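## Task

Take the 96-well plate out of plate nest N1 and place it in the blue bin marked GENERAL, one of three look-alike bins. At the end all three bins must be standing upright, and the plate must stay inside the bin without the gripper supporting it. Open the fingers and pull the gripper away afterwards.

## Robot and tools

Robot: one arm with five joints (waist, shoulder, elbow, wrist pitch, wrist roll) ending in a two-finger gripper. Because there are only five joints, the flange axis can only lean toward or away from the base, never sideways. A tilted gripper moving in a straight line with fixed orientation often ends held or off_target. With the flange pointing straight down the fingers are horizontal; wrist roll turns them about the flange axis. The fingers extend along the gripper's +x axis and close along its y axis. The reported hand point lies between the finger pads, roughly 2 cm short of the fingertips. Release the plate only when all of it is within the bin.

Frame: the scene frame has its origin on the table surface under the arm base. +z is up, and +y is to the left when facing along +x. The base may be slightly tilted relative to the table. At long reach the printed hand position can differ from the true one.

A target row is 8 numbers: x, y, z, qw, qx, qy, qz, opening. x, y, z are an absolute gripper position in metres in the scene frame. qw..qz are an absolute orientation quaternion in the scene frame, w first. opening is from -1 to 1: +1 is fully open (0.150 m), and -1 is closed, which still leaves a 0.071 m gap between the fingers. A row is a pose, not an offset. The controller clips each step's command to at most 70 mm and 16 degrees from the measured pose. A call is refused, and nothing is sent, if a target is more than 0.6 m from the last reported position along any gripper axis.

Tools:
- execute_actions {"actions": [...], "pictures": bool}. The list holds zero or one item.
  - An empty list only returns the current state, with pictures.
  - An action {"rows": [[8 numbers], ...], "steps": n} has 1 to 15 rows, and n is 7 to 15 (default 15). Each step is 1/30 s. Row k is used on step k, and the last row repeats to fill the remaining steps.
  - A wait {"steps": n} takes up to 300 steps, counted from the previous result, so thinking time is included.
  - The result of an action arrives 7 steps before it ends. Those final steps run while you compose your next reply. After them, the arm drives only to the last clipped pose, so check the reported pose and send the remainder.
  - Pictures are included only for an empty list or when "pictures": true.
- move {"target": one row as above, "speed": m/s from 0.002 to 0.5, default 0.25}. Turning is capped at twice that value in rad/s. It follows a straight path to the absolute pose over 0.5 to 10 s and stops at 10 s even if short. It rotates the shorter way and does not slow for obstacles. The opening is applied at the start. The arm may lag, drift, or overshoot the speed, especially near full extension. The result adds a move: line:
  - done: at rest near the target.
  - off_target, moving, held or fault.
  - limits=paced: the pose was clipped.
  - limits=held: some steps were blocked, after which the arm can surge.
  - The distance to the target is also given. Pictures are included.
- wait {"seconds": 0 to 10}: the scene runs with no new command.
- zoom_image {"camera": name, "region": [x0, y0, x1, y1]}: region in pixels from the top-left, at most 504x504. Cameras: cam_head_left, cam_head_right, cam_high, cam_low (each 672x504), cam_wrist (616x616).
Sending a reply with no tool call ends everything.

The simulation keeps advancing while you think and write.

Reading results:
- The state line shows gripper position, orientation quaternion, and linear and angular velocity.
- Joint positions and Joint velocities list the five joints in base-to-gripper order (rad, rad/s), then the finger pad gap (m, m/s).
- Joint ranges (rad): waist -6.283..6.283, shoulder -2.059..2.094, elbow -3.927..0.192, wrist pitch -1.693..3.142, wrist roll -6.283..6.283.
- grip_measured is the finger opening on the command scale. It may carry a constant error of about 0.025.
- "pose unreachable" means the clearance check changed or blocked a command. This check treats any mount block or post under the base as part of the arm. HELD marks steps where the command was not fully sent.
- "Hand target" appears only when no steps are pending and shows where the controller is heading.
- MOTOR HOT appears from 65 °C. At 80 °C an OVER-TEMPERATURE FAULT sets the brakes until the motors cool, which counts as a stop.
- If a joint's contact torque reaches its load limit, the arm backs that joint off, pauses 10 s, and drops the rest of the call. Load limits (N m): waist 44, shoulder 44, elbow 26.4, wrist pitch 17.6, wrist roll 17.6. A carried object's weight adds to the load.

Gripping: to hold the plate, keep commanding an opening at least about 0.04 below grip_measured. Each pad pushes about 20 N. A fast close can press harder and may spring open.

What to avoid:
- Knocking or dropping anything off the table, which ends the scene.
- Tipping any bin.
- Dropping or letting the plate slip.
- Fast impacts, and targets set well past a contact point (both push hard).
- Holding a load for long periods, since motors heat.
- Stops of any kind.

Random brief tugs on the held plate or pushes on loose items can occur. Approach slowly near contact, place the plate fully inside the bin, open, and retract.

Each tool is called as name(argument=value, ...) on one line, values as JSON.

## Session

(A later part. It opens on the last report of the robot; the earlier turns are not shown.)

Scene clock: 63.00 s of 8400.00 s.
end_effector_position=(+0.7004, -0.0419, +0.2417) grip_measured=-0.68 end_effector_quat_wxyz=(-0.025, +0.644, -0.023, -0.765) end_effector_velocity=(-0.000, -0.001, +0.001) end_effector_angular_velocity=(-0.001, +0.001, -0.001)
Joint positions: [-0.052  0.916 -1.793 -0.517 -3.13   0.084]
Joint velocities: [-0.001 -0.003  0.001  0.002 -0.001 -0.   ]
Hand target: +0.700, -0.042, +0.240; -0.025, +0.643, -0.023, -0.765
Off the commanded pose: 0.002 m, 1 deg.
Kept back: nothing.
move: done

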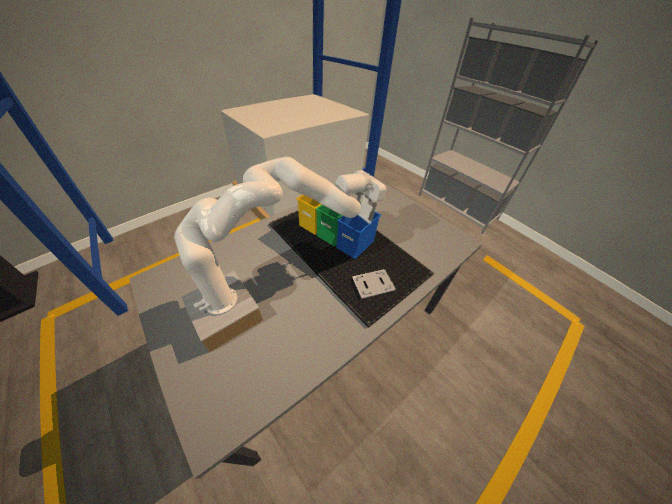

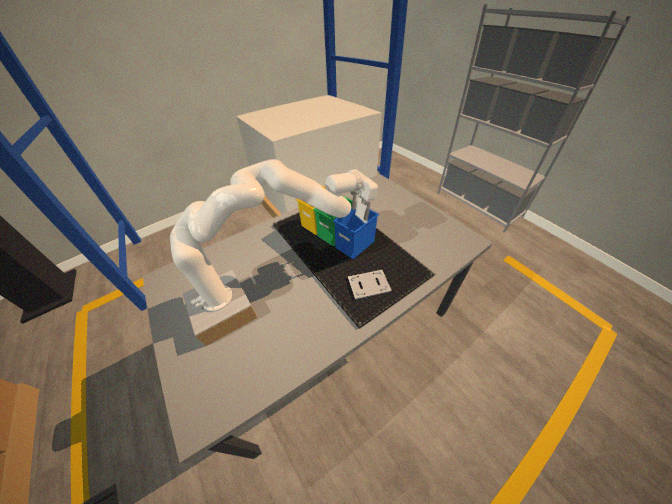

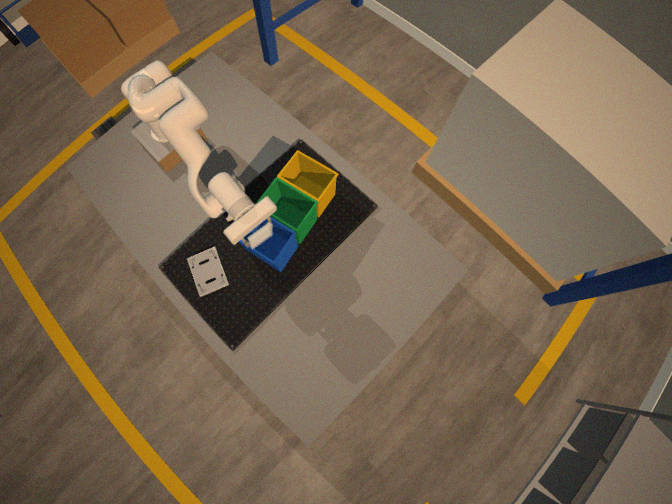

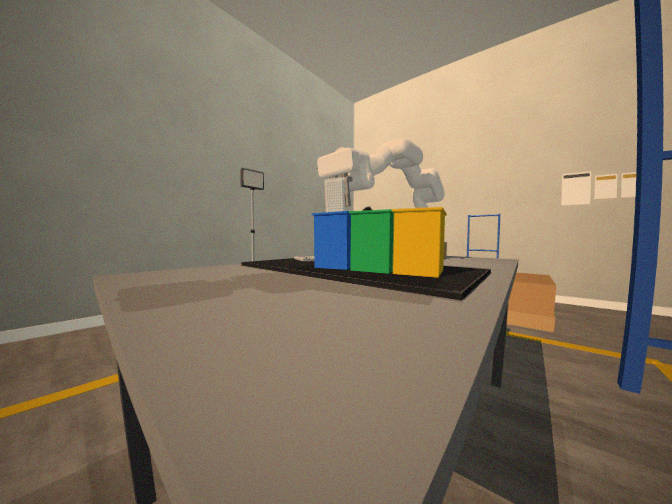

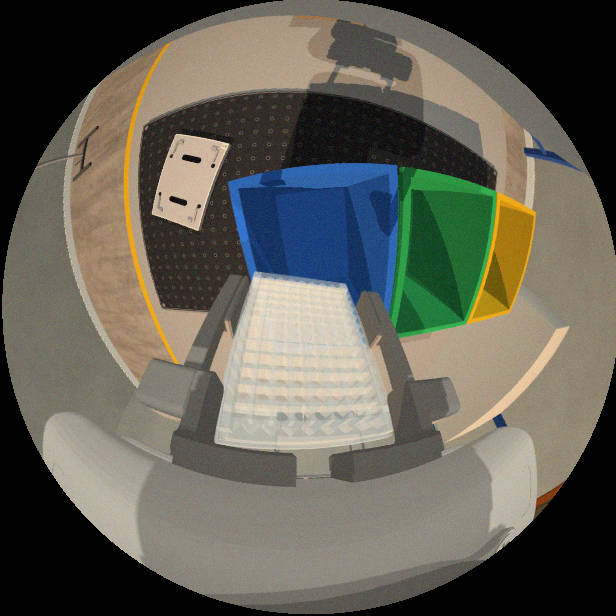

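move(target=[0.70,-0.042,0.27,0.023,-0.643,0.019,0.766,-0.9], speed=0.04)

move(target=[0.64,-0.04,0.27,0.023,-0.643,0.019,0.766,-0.9], speed=0.05)

move(target=[0.64,-0.04,0.23,0.023,-0.643,0.019,0.766,-0.9], speed=0.03)

zoom_image(camera="cam_high", region=[180,140,360,290])

Scene clock: 64.40 s of 8400.00 s.
end_effector_position=(+0.6999, -0.0418, +0.2694) grip_measured=-0.69 end_effector_quat_wxyz=(-0.025, +0.642, -0.023, -0.766) end_effector_velocity=(-0.000, +0.000, +0.000) end_effector_angular_velocity=(-0.000, +0.001, +0.000)
Joint positions: [-0.053  0.864 -1.788 -0.466 -3.13   0.083]
Joint velocities: [ 0.    -0.001  0.001  0.002 -0.     0.   ]
Hand target: +0.700, -0.042, +0.270; -0.025, +0.643, -0.023, -0.765
Off the commanded pose: 0.001 m, 1 deg.
Kept back: nothing.
move: done

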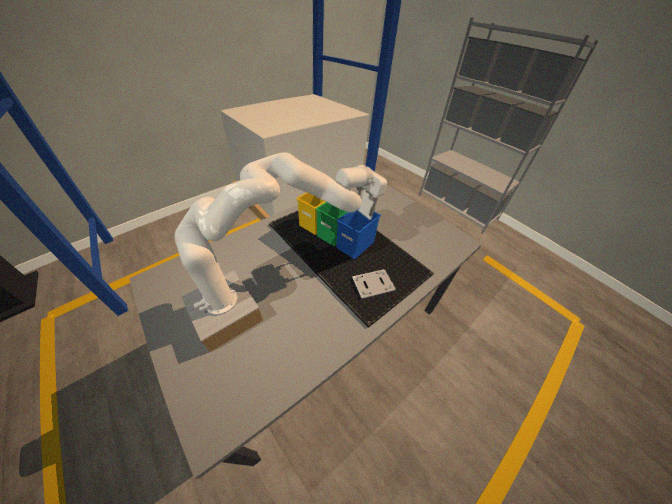

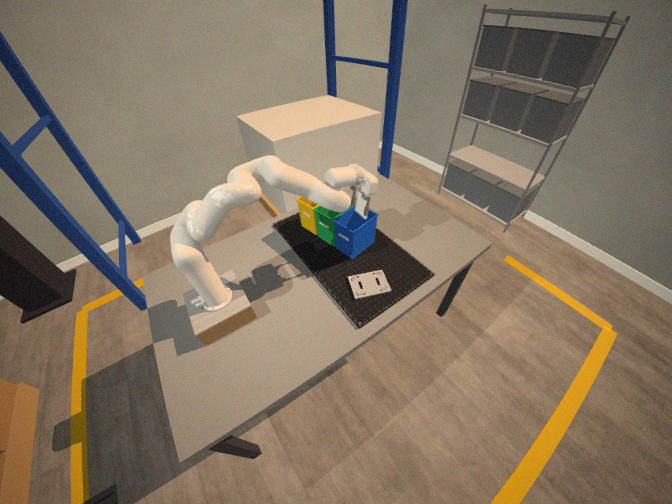

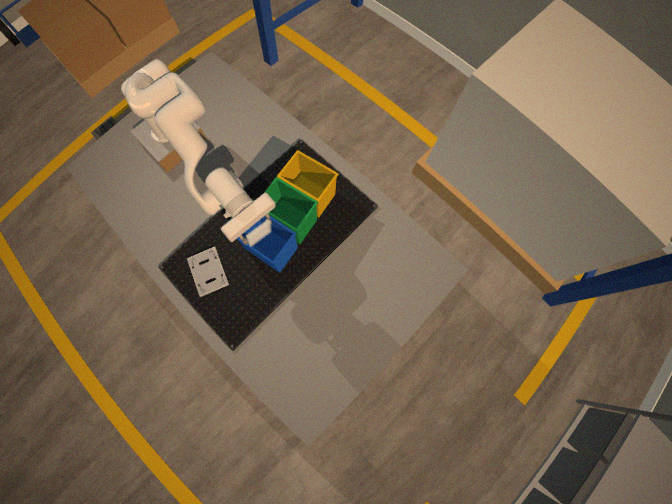

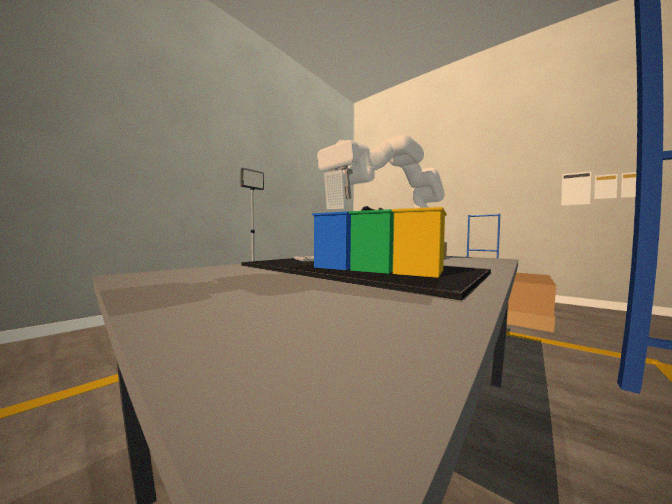

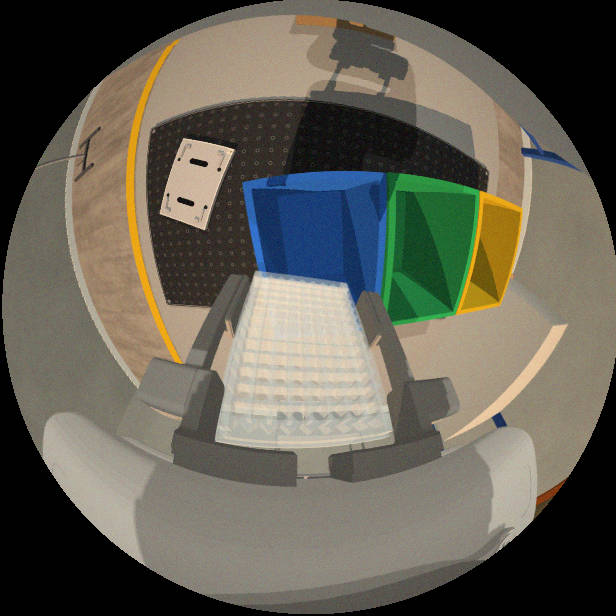

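Scene clock: 65.97 s of 8400.00 s.
end_effector_position=(+0.6403, -0.0399, +0.2700) grip_measured=-0.69 end_effector_quat_wxyz=(-0.026, +0.642, -0.024, -0.765) end_effector_velocity=(-0.001, -0.000, -0.000) end_effector_angular_velocity=(-0.000, -0.001, -0.000)
Joint positions: [-0.056  0.661 -1.433 -0.618 -3.131  0.083]
Joint velocities: [-0.    -0.003  0.006 -0.004  0.     0.   ]
Hand target: +0.640, -0.040, +0.270; -0.026, +0.643, -0.024, -0.765
Off the commanded pose: 0.000 m, 1 deg.
Kept back: nothing.
move: done

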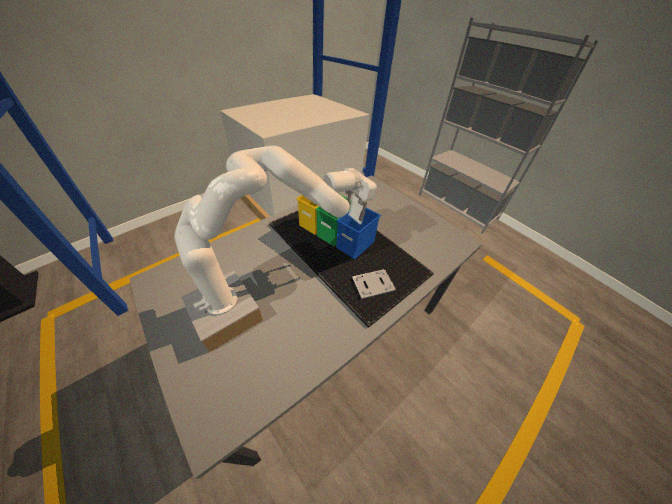

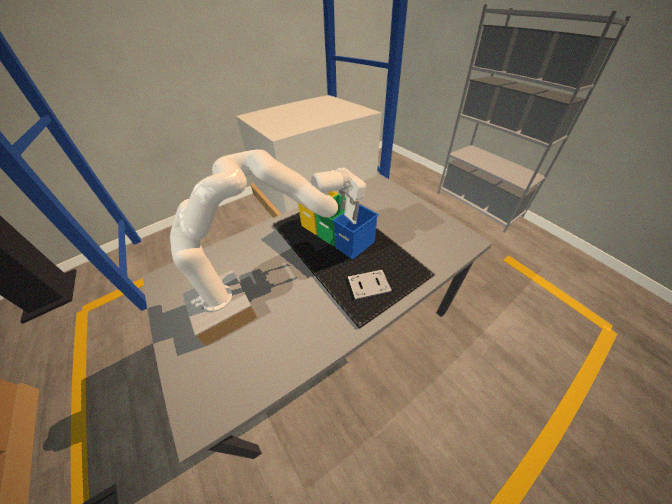

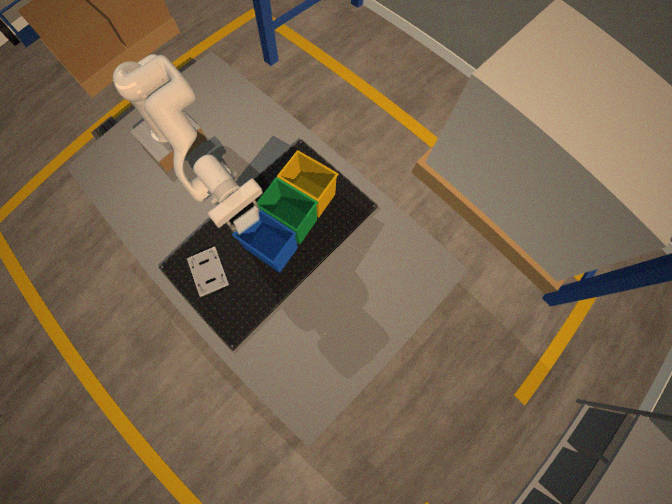

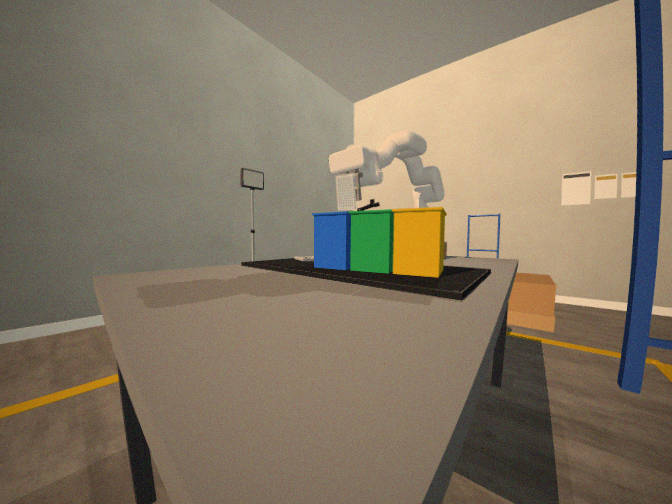

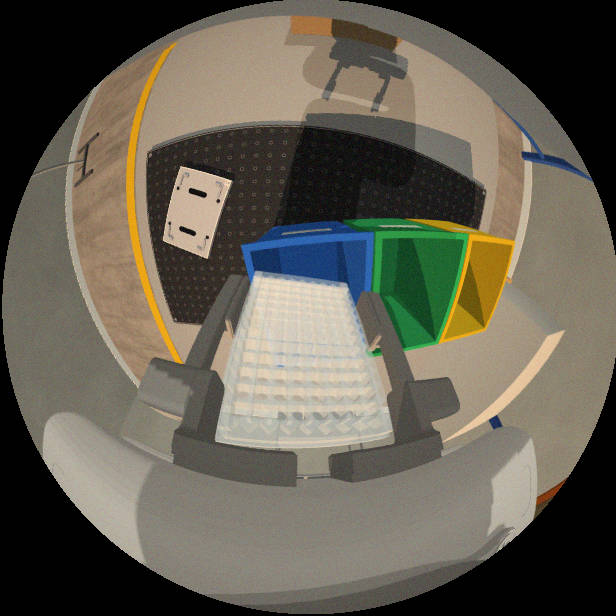

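Scene clock: 67.60 s of 8400.00 s.
end_effector_position=(+0.6400, -0.0398, +0.2301) grip_measured=-0.69 end_effector_quat_wxyz=(-0.025, +0.643, -0.024, -0.765) end_effector_velocity=(+0.001, -0.000, +0.001) end_effector_angular_velocity=(-0.000, -0.006, -0.001)
Joint positions: [-0.055  0.742 -1.439 -0.694 -3.131  0.083]
Joint velocities: [-0.001  0.    -0.003 -0.004  0.     0.   ]
Hand target: +0.640, -0.040, +0.230; -0.025, +0.643, -0.024, -0.765
Off the commanded pose: 0.000 m, 1 deg.
Kept back: nothing.
move: done

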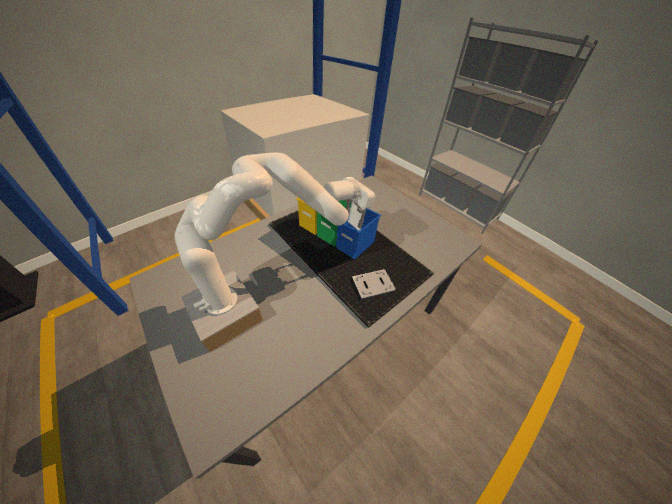

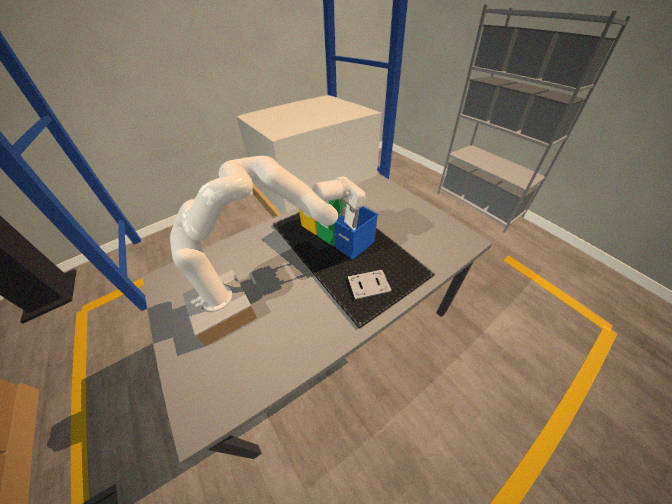

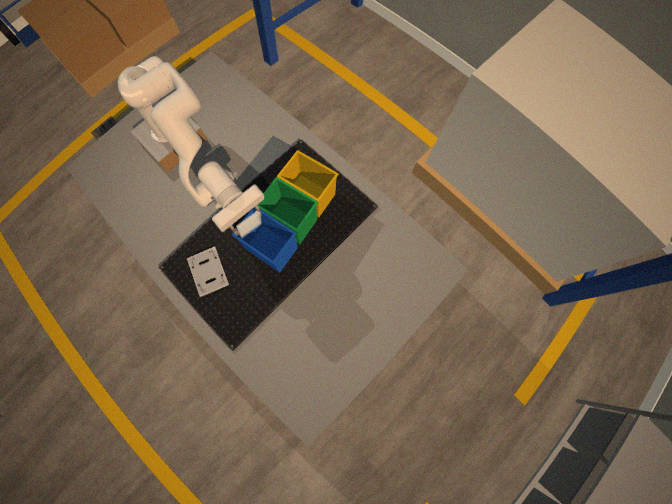

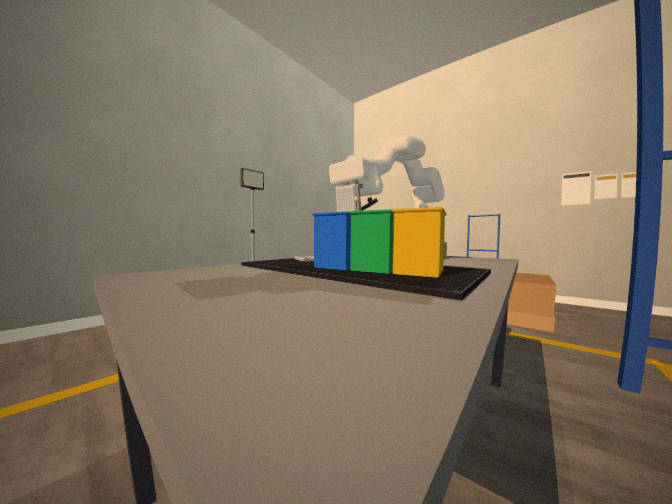

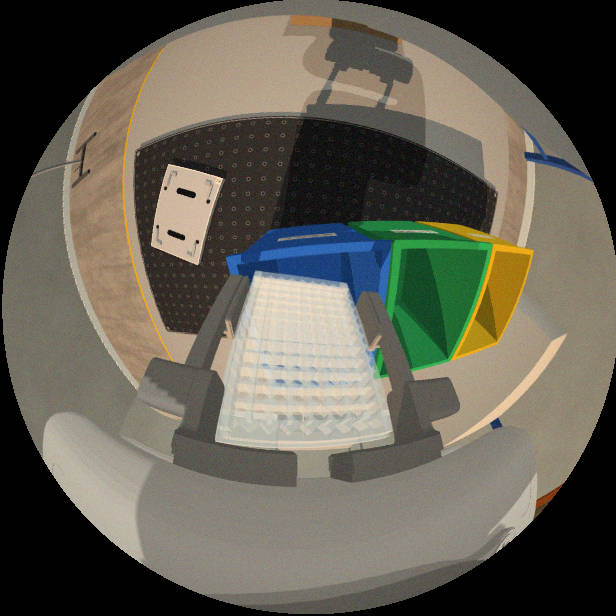

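Region (180, 140, 360, 290) of cam_high's 672x504 image, scaled by 2.800, with more detail than that image has.

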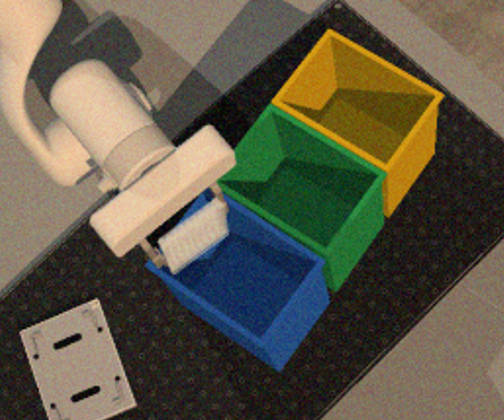

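move(target=[0.66,-0.035,0.185,0.023,-0.643,0.019,0.766,-0.9], speed=0.03)

zoom_image(camera="cam_head_left", region=[280,130,440,270])

Scene clock: 69.97 s of 8400.00 s.
end_effector_position=(+0.6597, -0.0347, +0.1846) grip_measured=-0.69 end_effector_quat_wxyz=(-0.023, +0.642, -0.019, -0.766) end_effector_velocity=(+0.001, -0.001, +0.001) end_effector_angular_velocity=(-0.002, -0.005, -0.001)
Joint positions: [-0.045  0.9   -1.572 -0.717 -3.127  0.083]
Joint velocities: [-0.002  0.002 -0.005 -0.002 -0.002  0.   ]
Hand target: +0.660, -0.035, +0.185; -0.023, +0.643, -0.019, -0.766
Off the commanded pose: 0.001 m, 0 deg.
Kept back: nothing.
move: done

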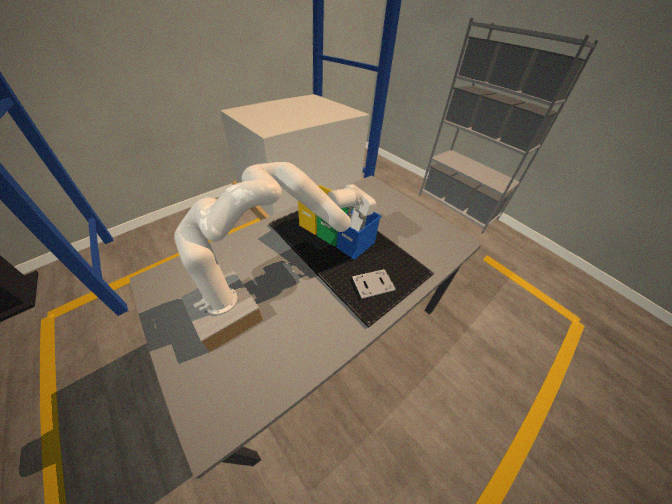

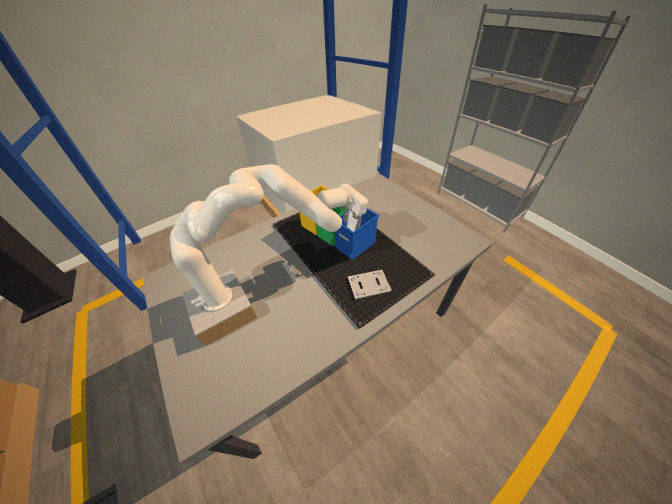

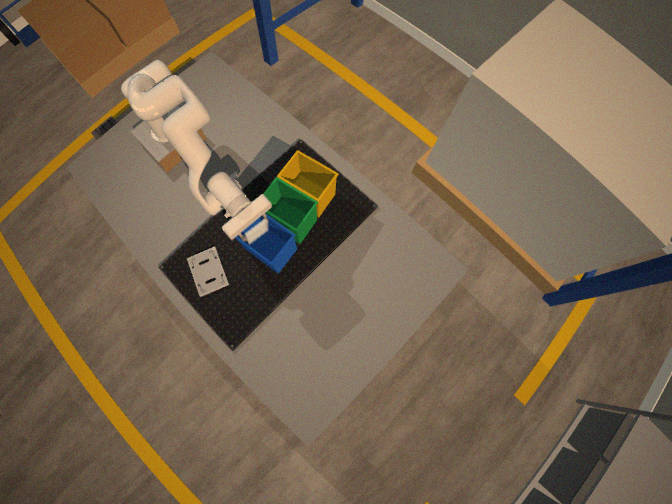

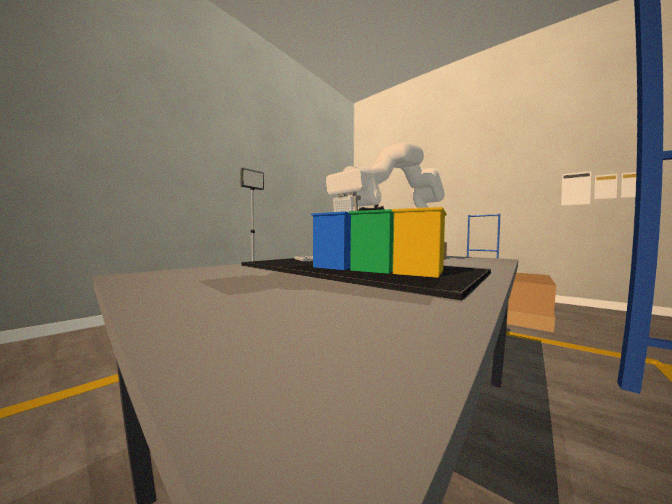

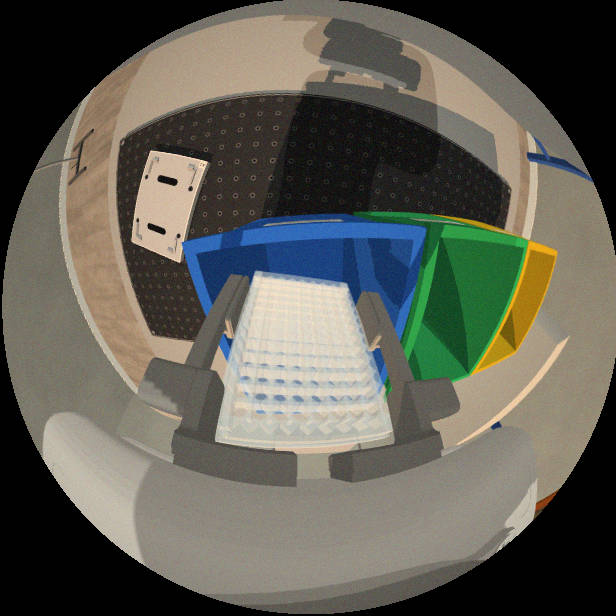

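Region (280, 130, 440, 270) of cam_head_left's 672x504 image, scaled by 3.150, with more detail than that image has; it fills the top 441 rows of this view, and the rest is white.

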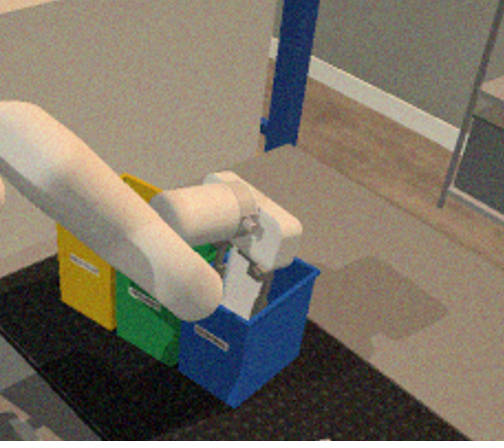

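move(target=[0.66,-0.035,0.165,0.023,-0.643,0.019,0.766,-0.9], speed=0.02)

move(target=[0.66,-0.035,0.165,0.023,-0.643,0.019,0.766,-0.45], speed=0.02)

move(target=[0.66,-0.035,0.3,0.023,-0.643,0.019,0.766,-0.45], speed=0.08)

Scene clock: 71.50 s of 8400.00 s.
end_effector_position=(+0.6600, -0.0350, +0.1650) grip_measured=-0.69 end_effector_quat_wxyz=(-0.023, +0.643, -0.019, -0.766) end_effector_velocity=(+0.001, -0.002, +0.000) end_effector_angular_velocity=(-0.001, -0.002, -0.003)
Joint positions: [-0.045  0.948 -1.593 -0.745 -3.127  0.083]
Joint velocities: [-0.003  0.001 -0.003 -0.001 -0.    -0.   ]
Hand target: +0.660, -0.035, +0.165; -0.023, +0.643, -0.019, -0.766
Off the commanded pose: 0.000 m, 0 deg.
Kept back: nothing.
move: done

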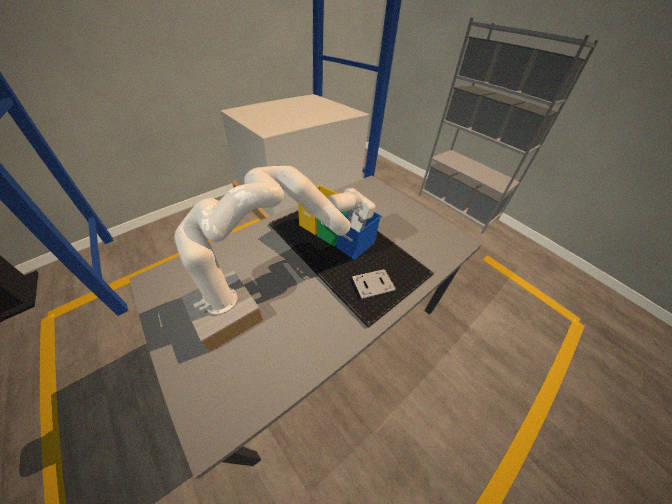

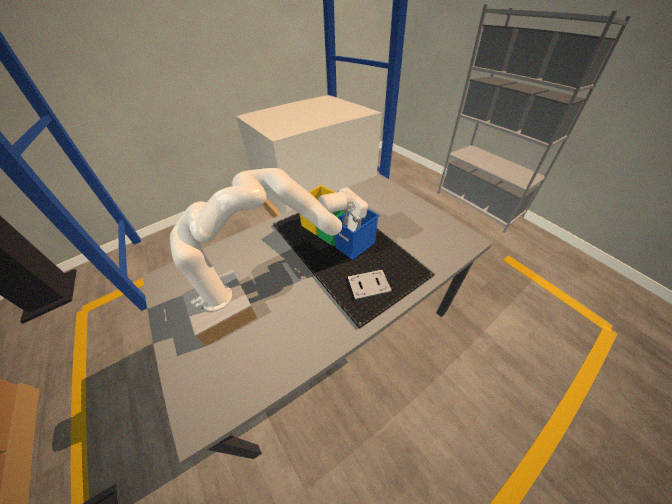

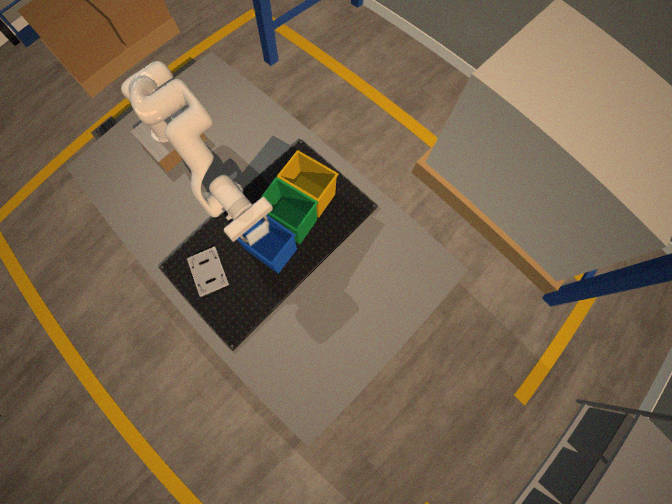

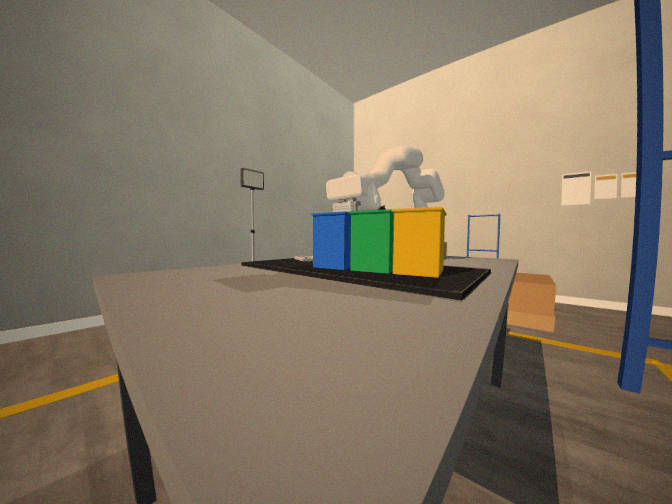

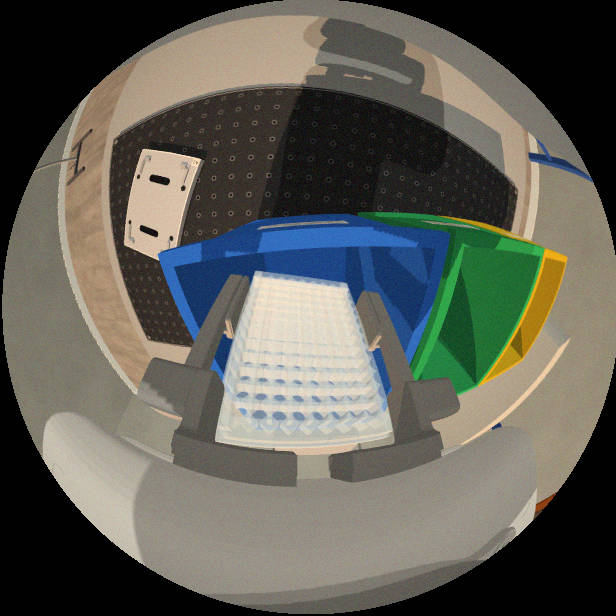

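Scene clock: 72.20 s of 8400.00 s.
end_effector_position=(+0.6600, -0.0350, +0.1651) grip_measured=-0.55 end_effector_quat_wxyz=(-0.023, +0.643, -0.019, -0.766) end_effector_velocity=(-0.000, +0.000, -0.001) end_effector_angular_velocity=(+0.002, +0.002, -0.000)
Joint positions: [-0.045  0.948 -1.593 -0.746 -3.127  0.089]
Joint velocities: [ 0.     0.     0.001  0.001  0.001 -0.   ]
Hand target: +0.660, -0.035, +0.165; -0.023, +0.643, -0.019, -0.766
Off the commanded pose: 0.000 m, 0 deg.
Kept back: nothing.
move: done

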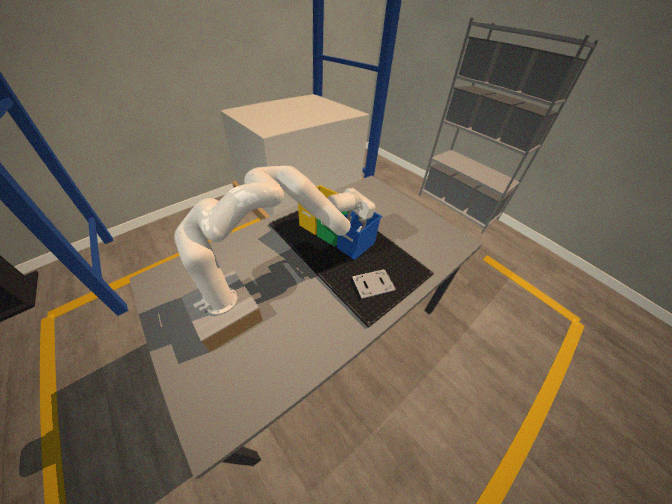

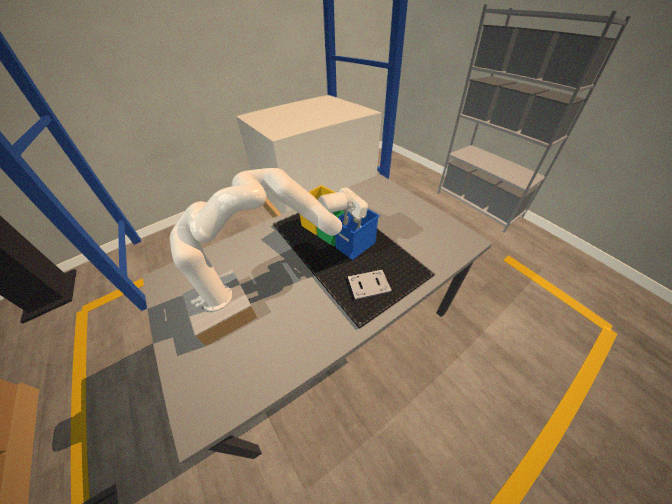

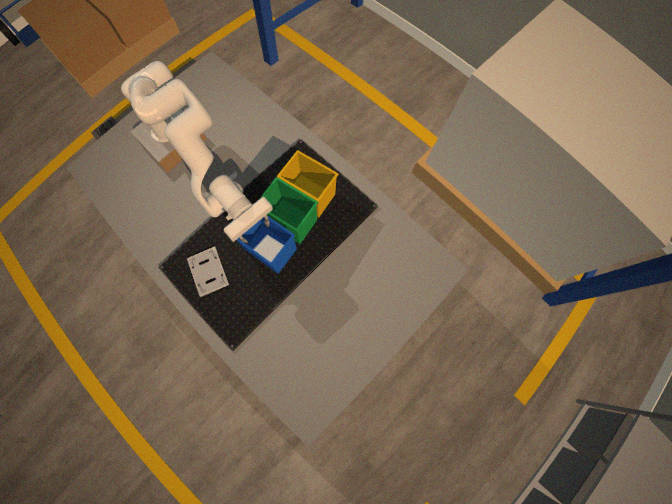

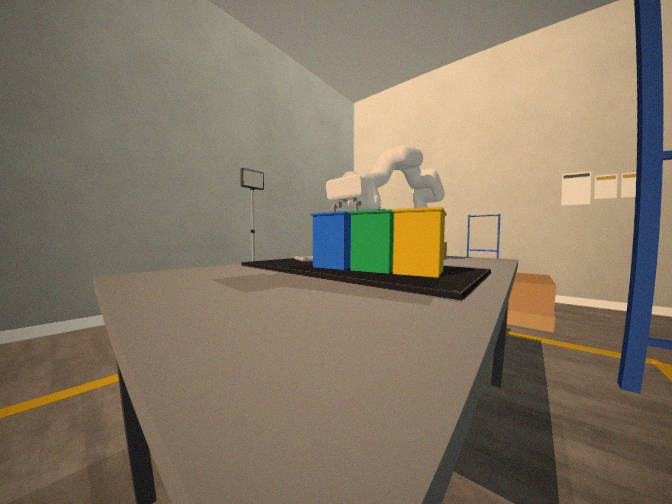

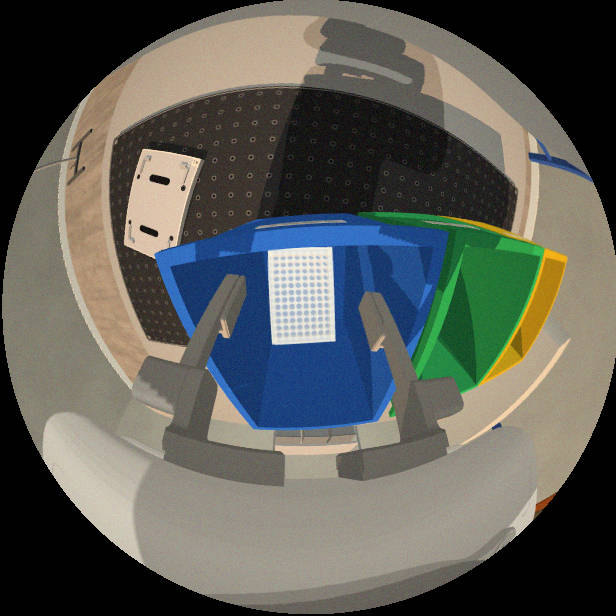

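Scene clock: 74.23 s of 8400.00 s.
end_effector_position=(+0.6599, -0.0349, +0.2994) grip_measured=-0.55 end_effector_quat_wxyz=(-0.024, +0.642, -0.021, -0.766) end_effector_velocity=(-0.001, +0.000, -0.003) end_effector_angular_velocity=(-0.000, +0.009, +0.001)
Joint positions: [-0.047  0.669 -1.544 -0.515 -3.128  0.089]
Joint velocities: [ 0.001  0.001  0.003  0.006 -0.001 -0.   ]
Hand target: +0.660, -0.035, +0.300; -0.024, +0.643, -0.021, -0.766
Off the commanded pose: 0.001 m, 0 deg.
Kept back: nothing.
move: done

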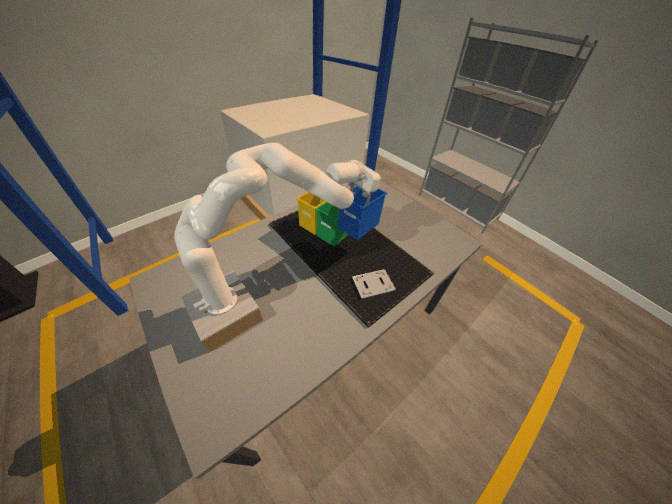

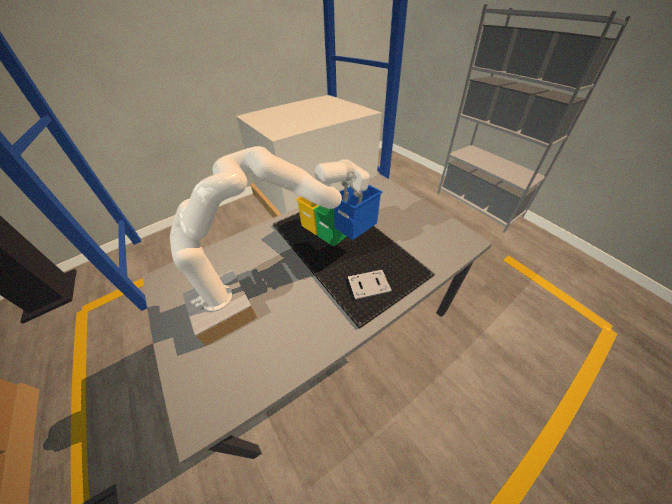

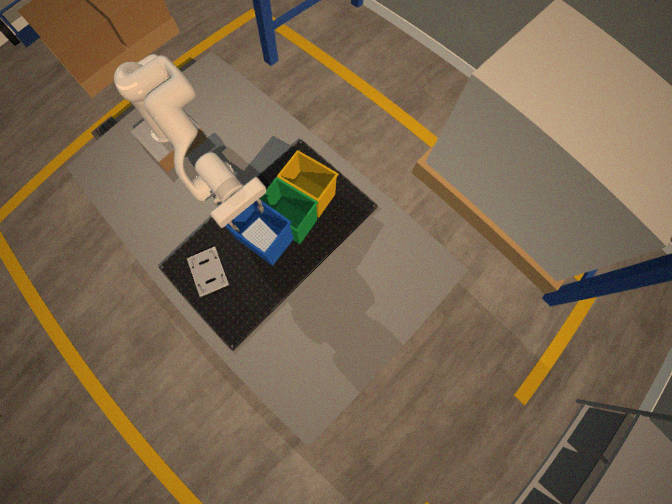

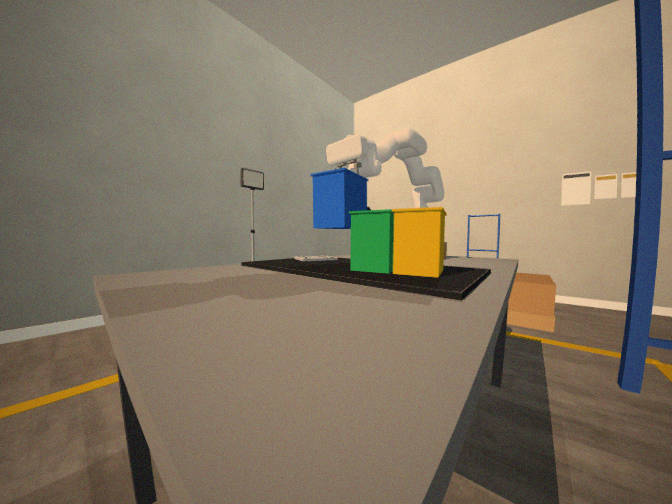

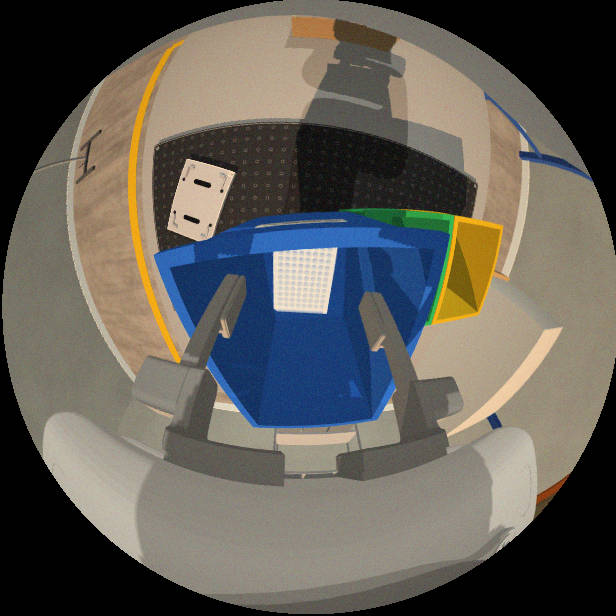

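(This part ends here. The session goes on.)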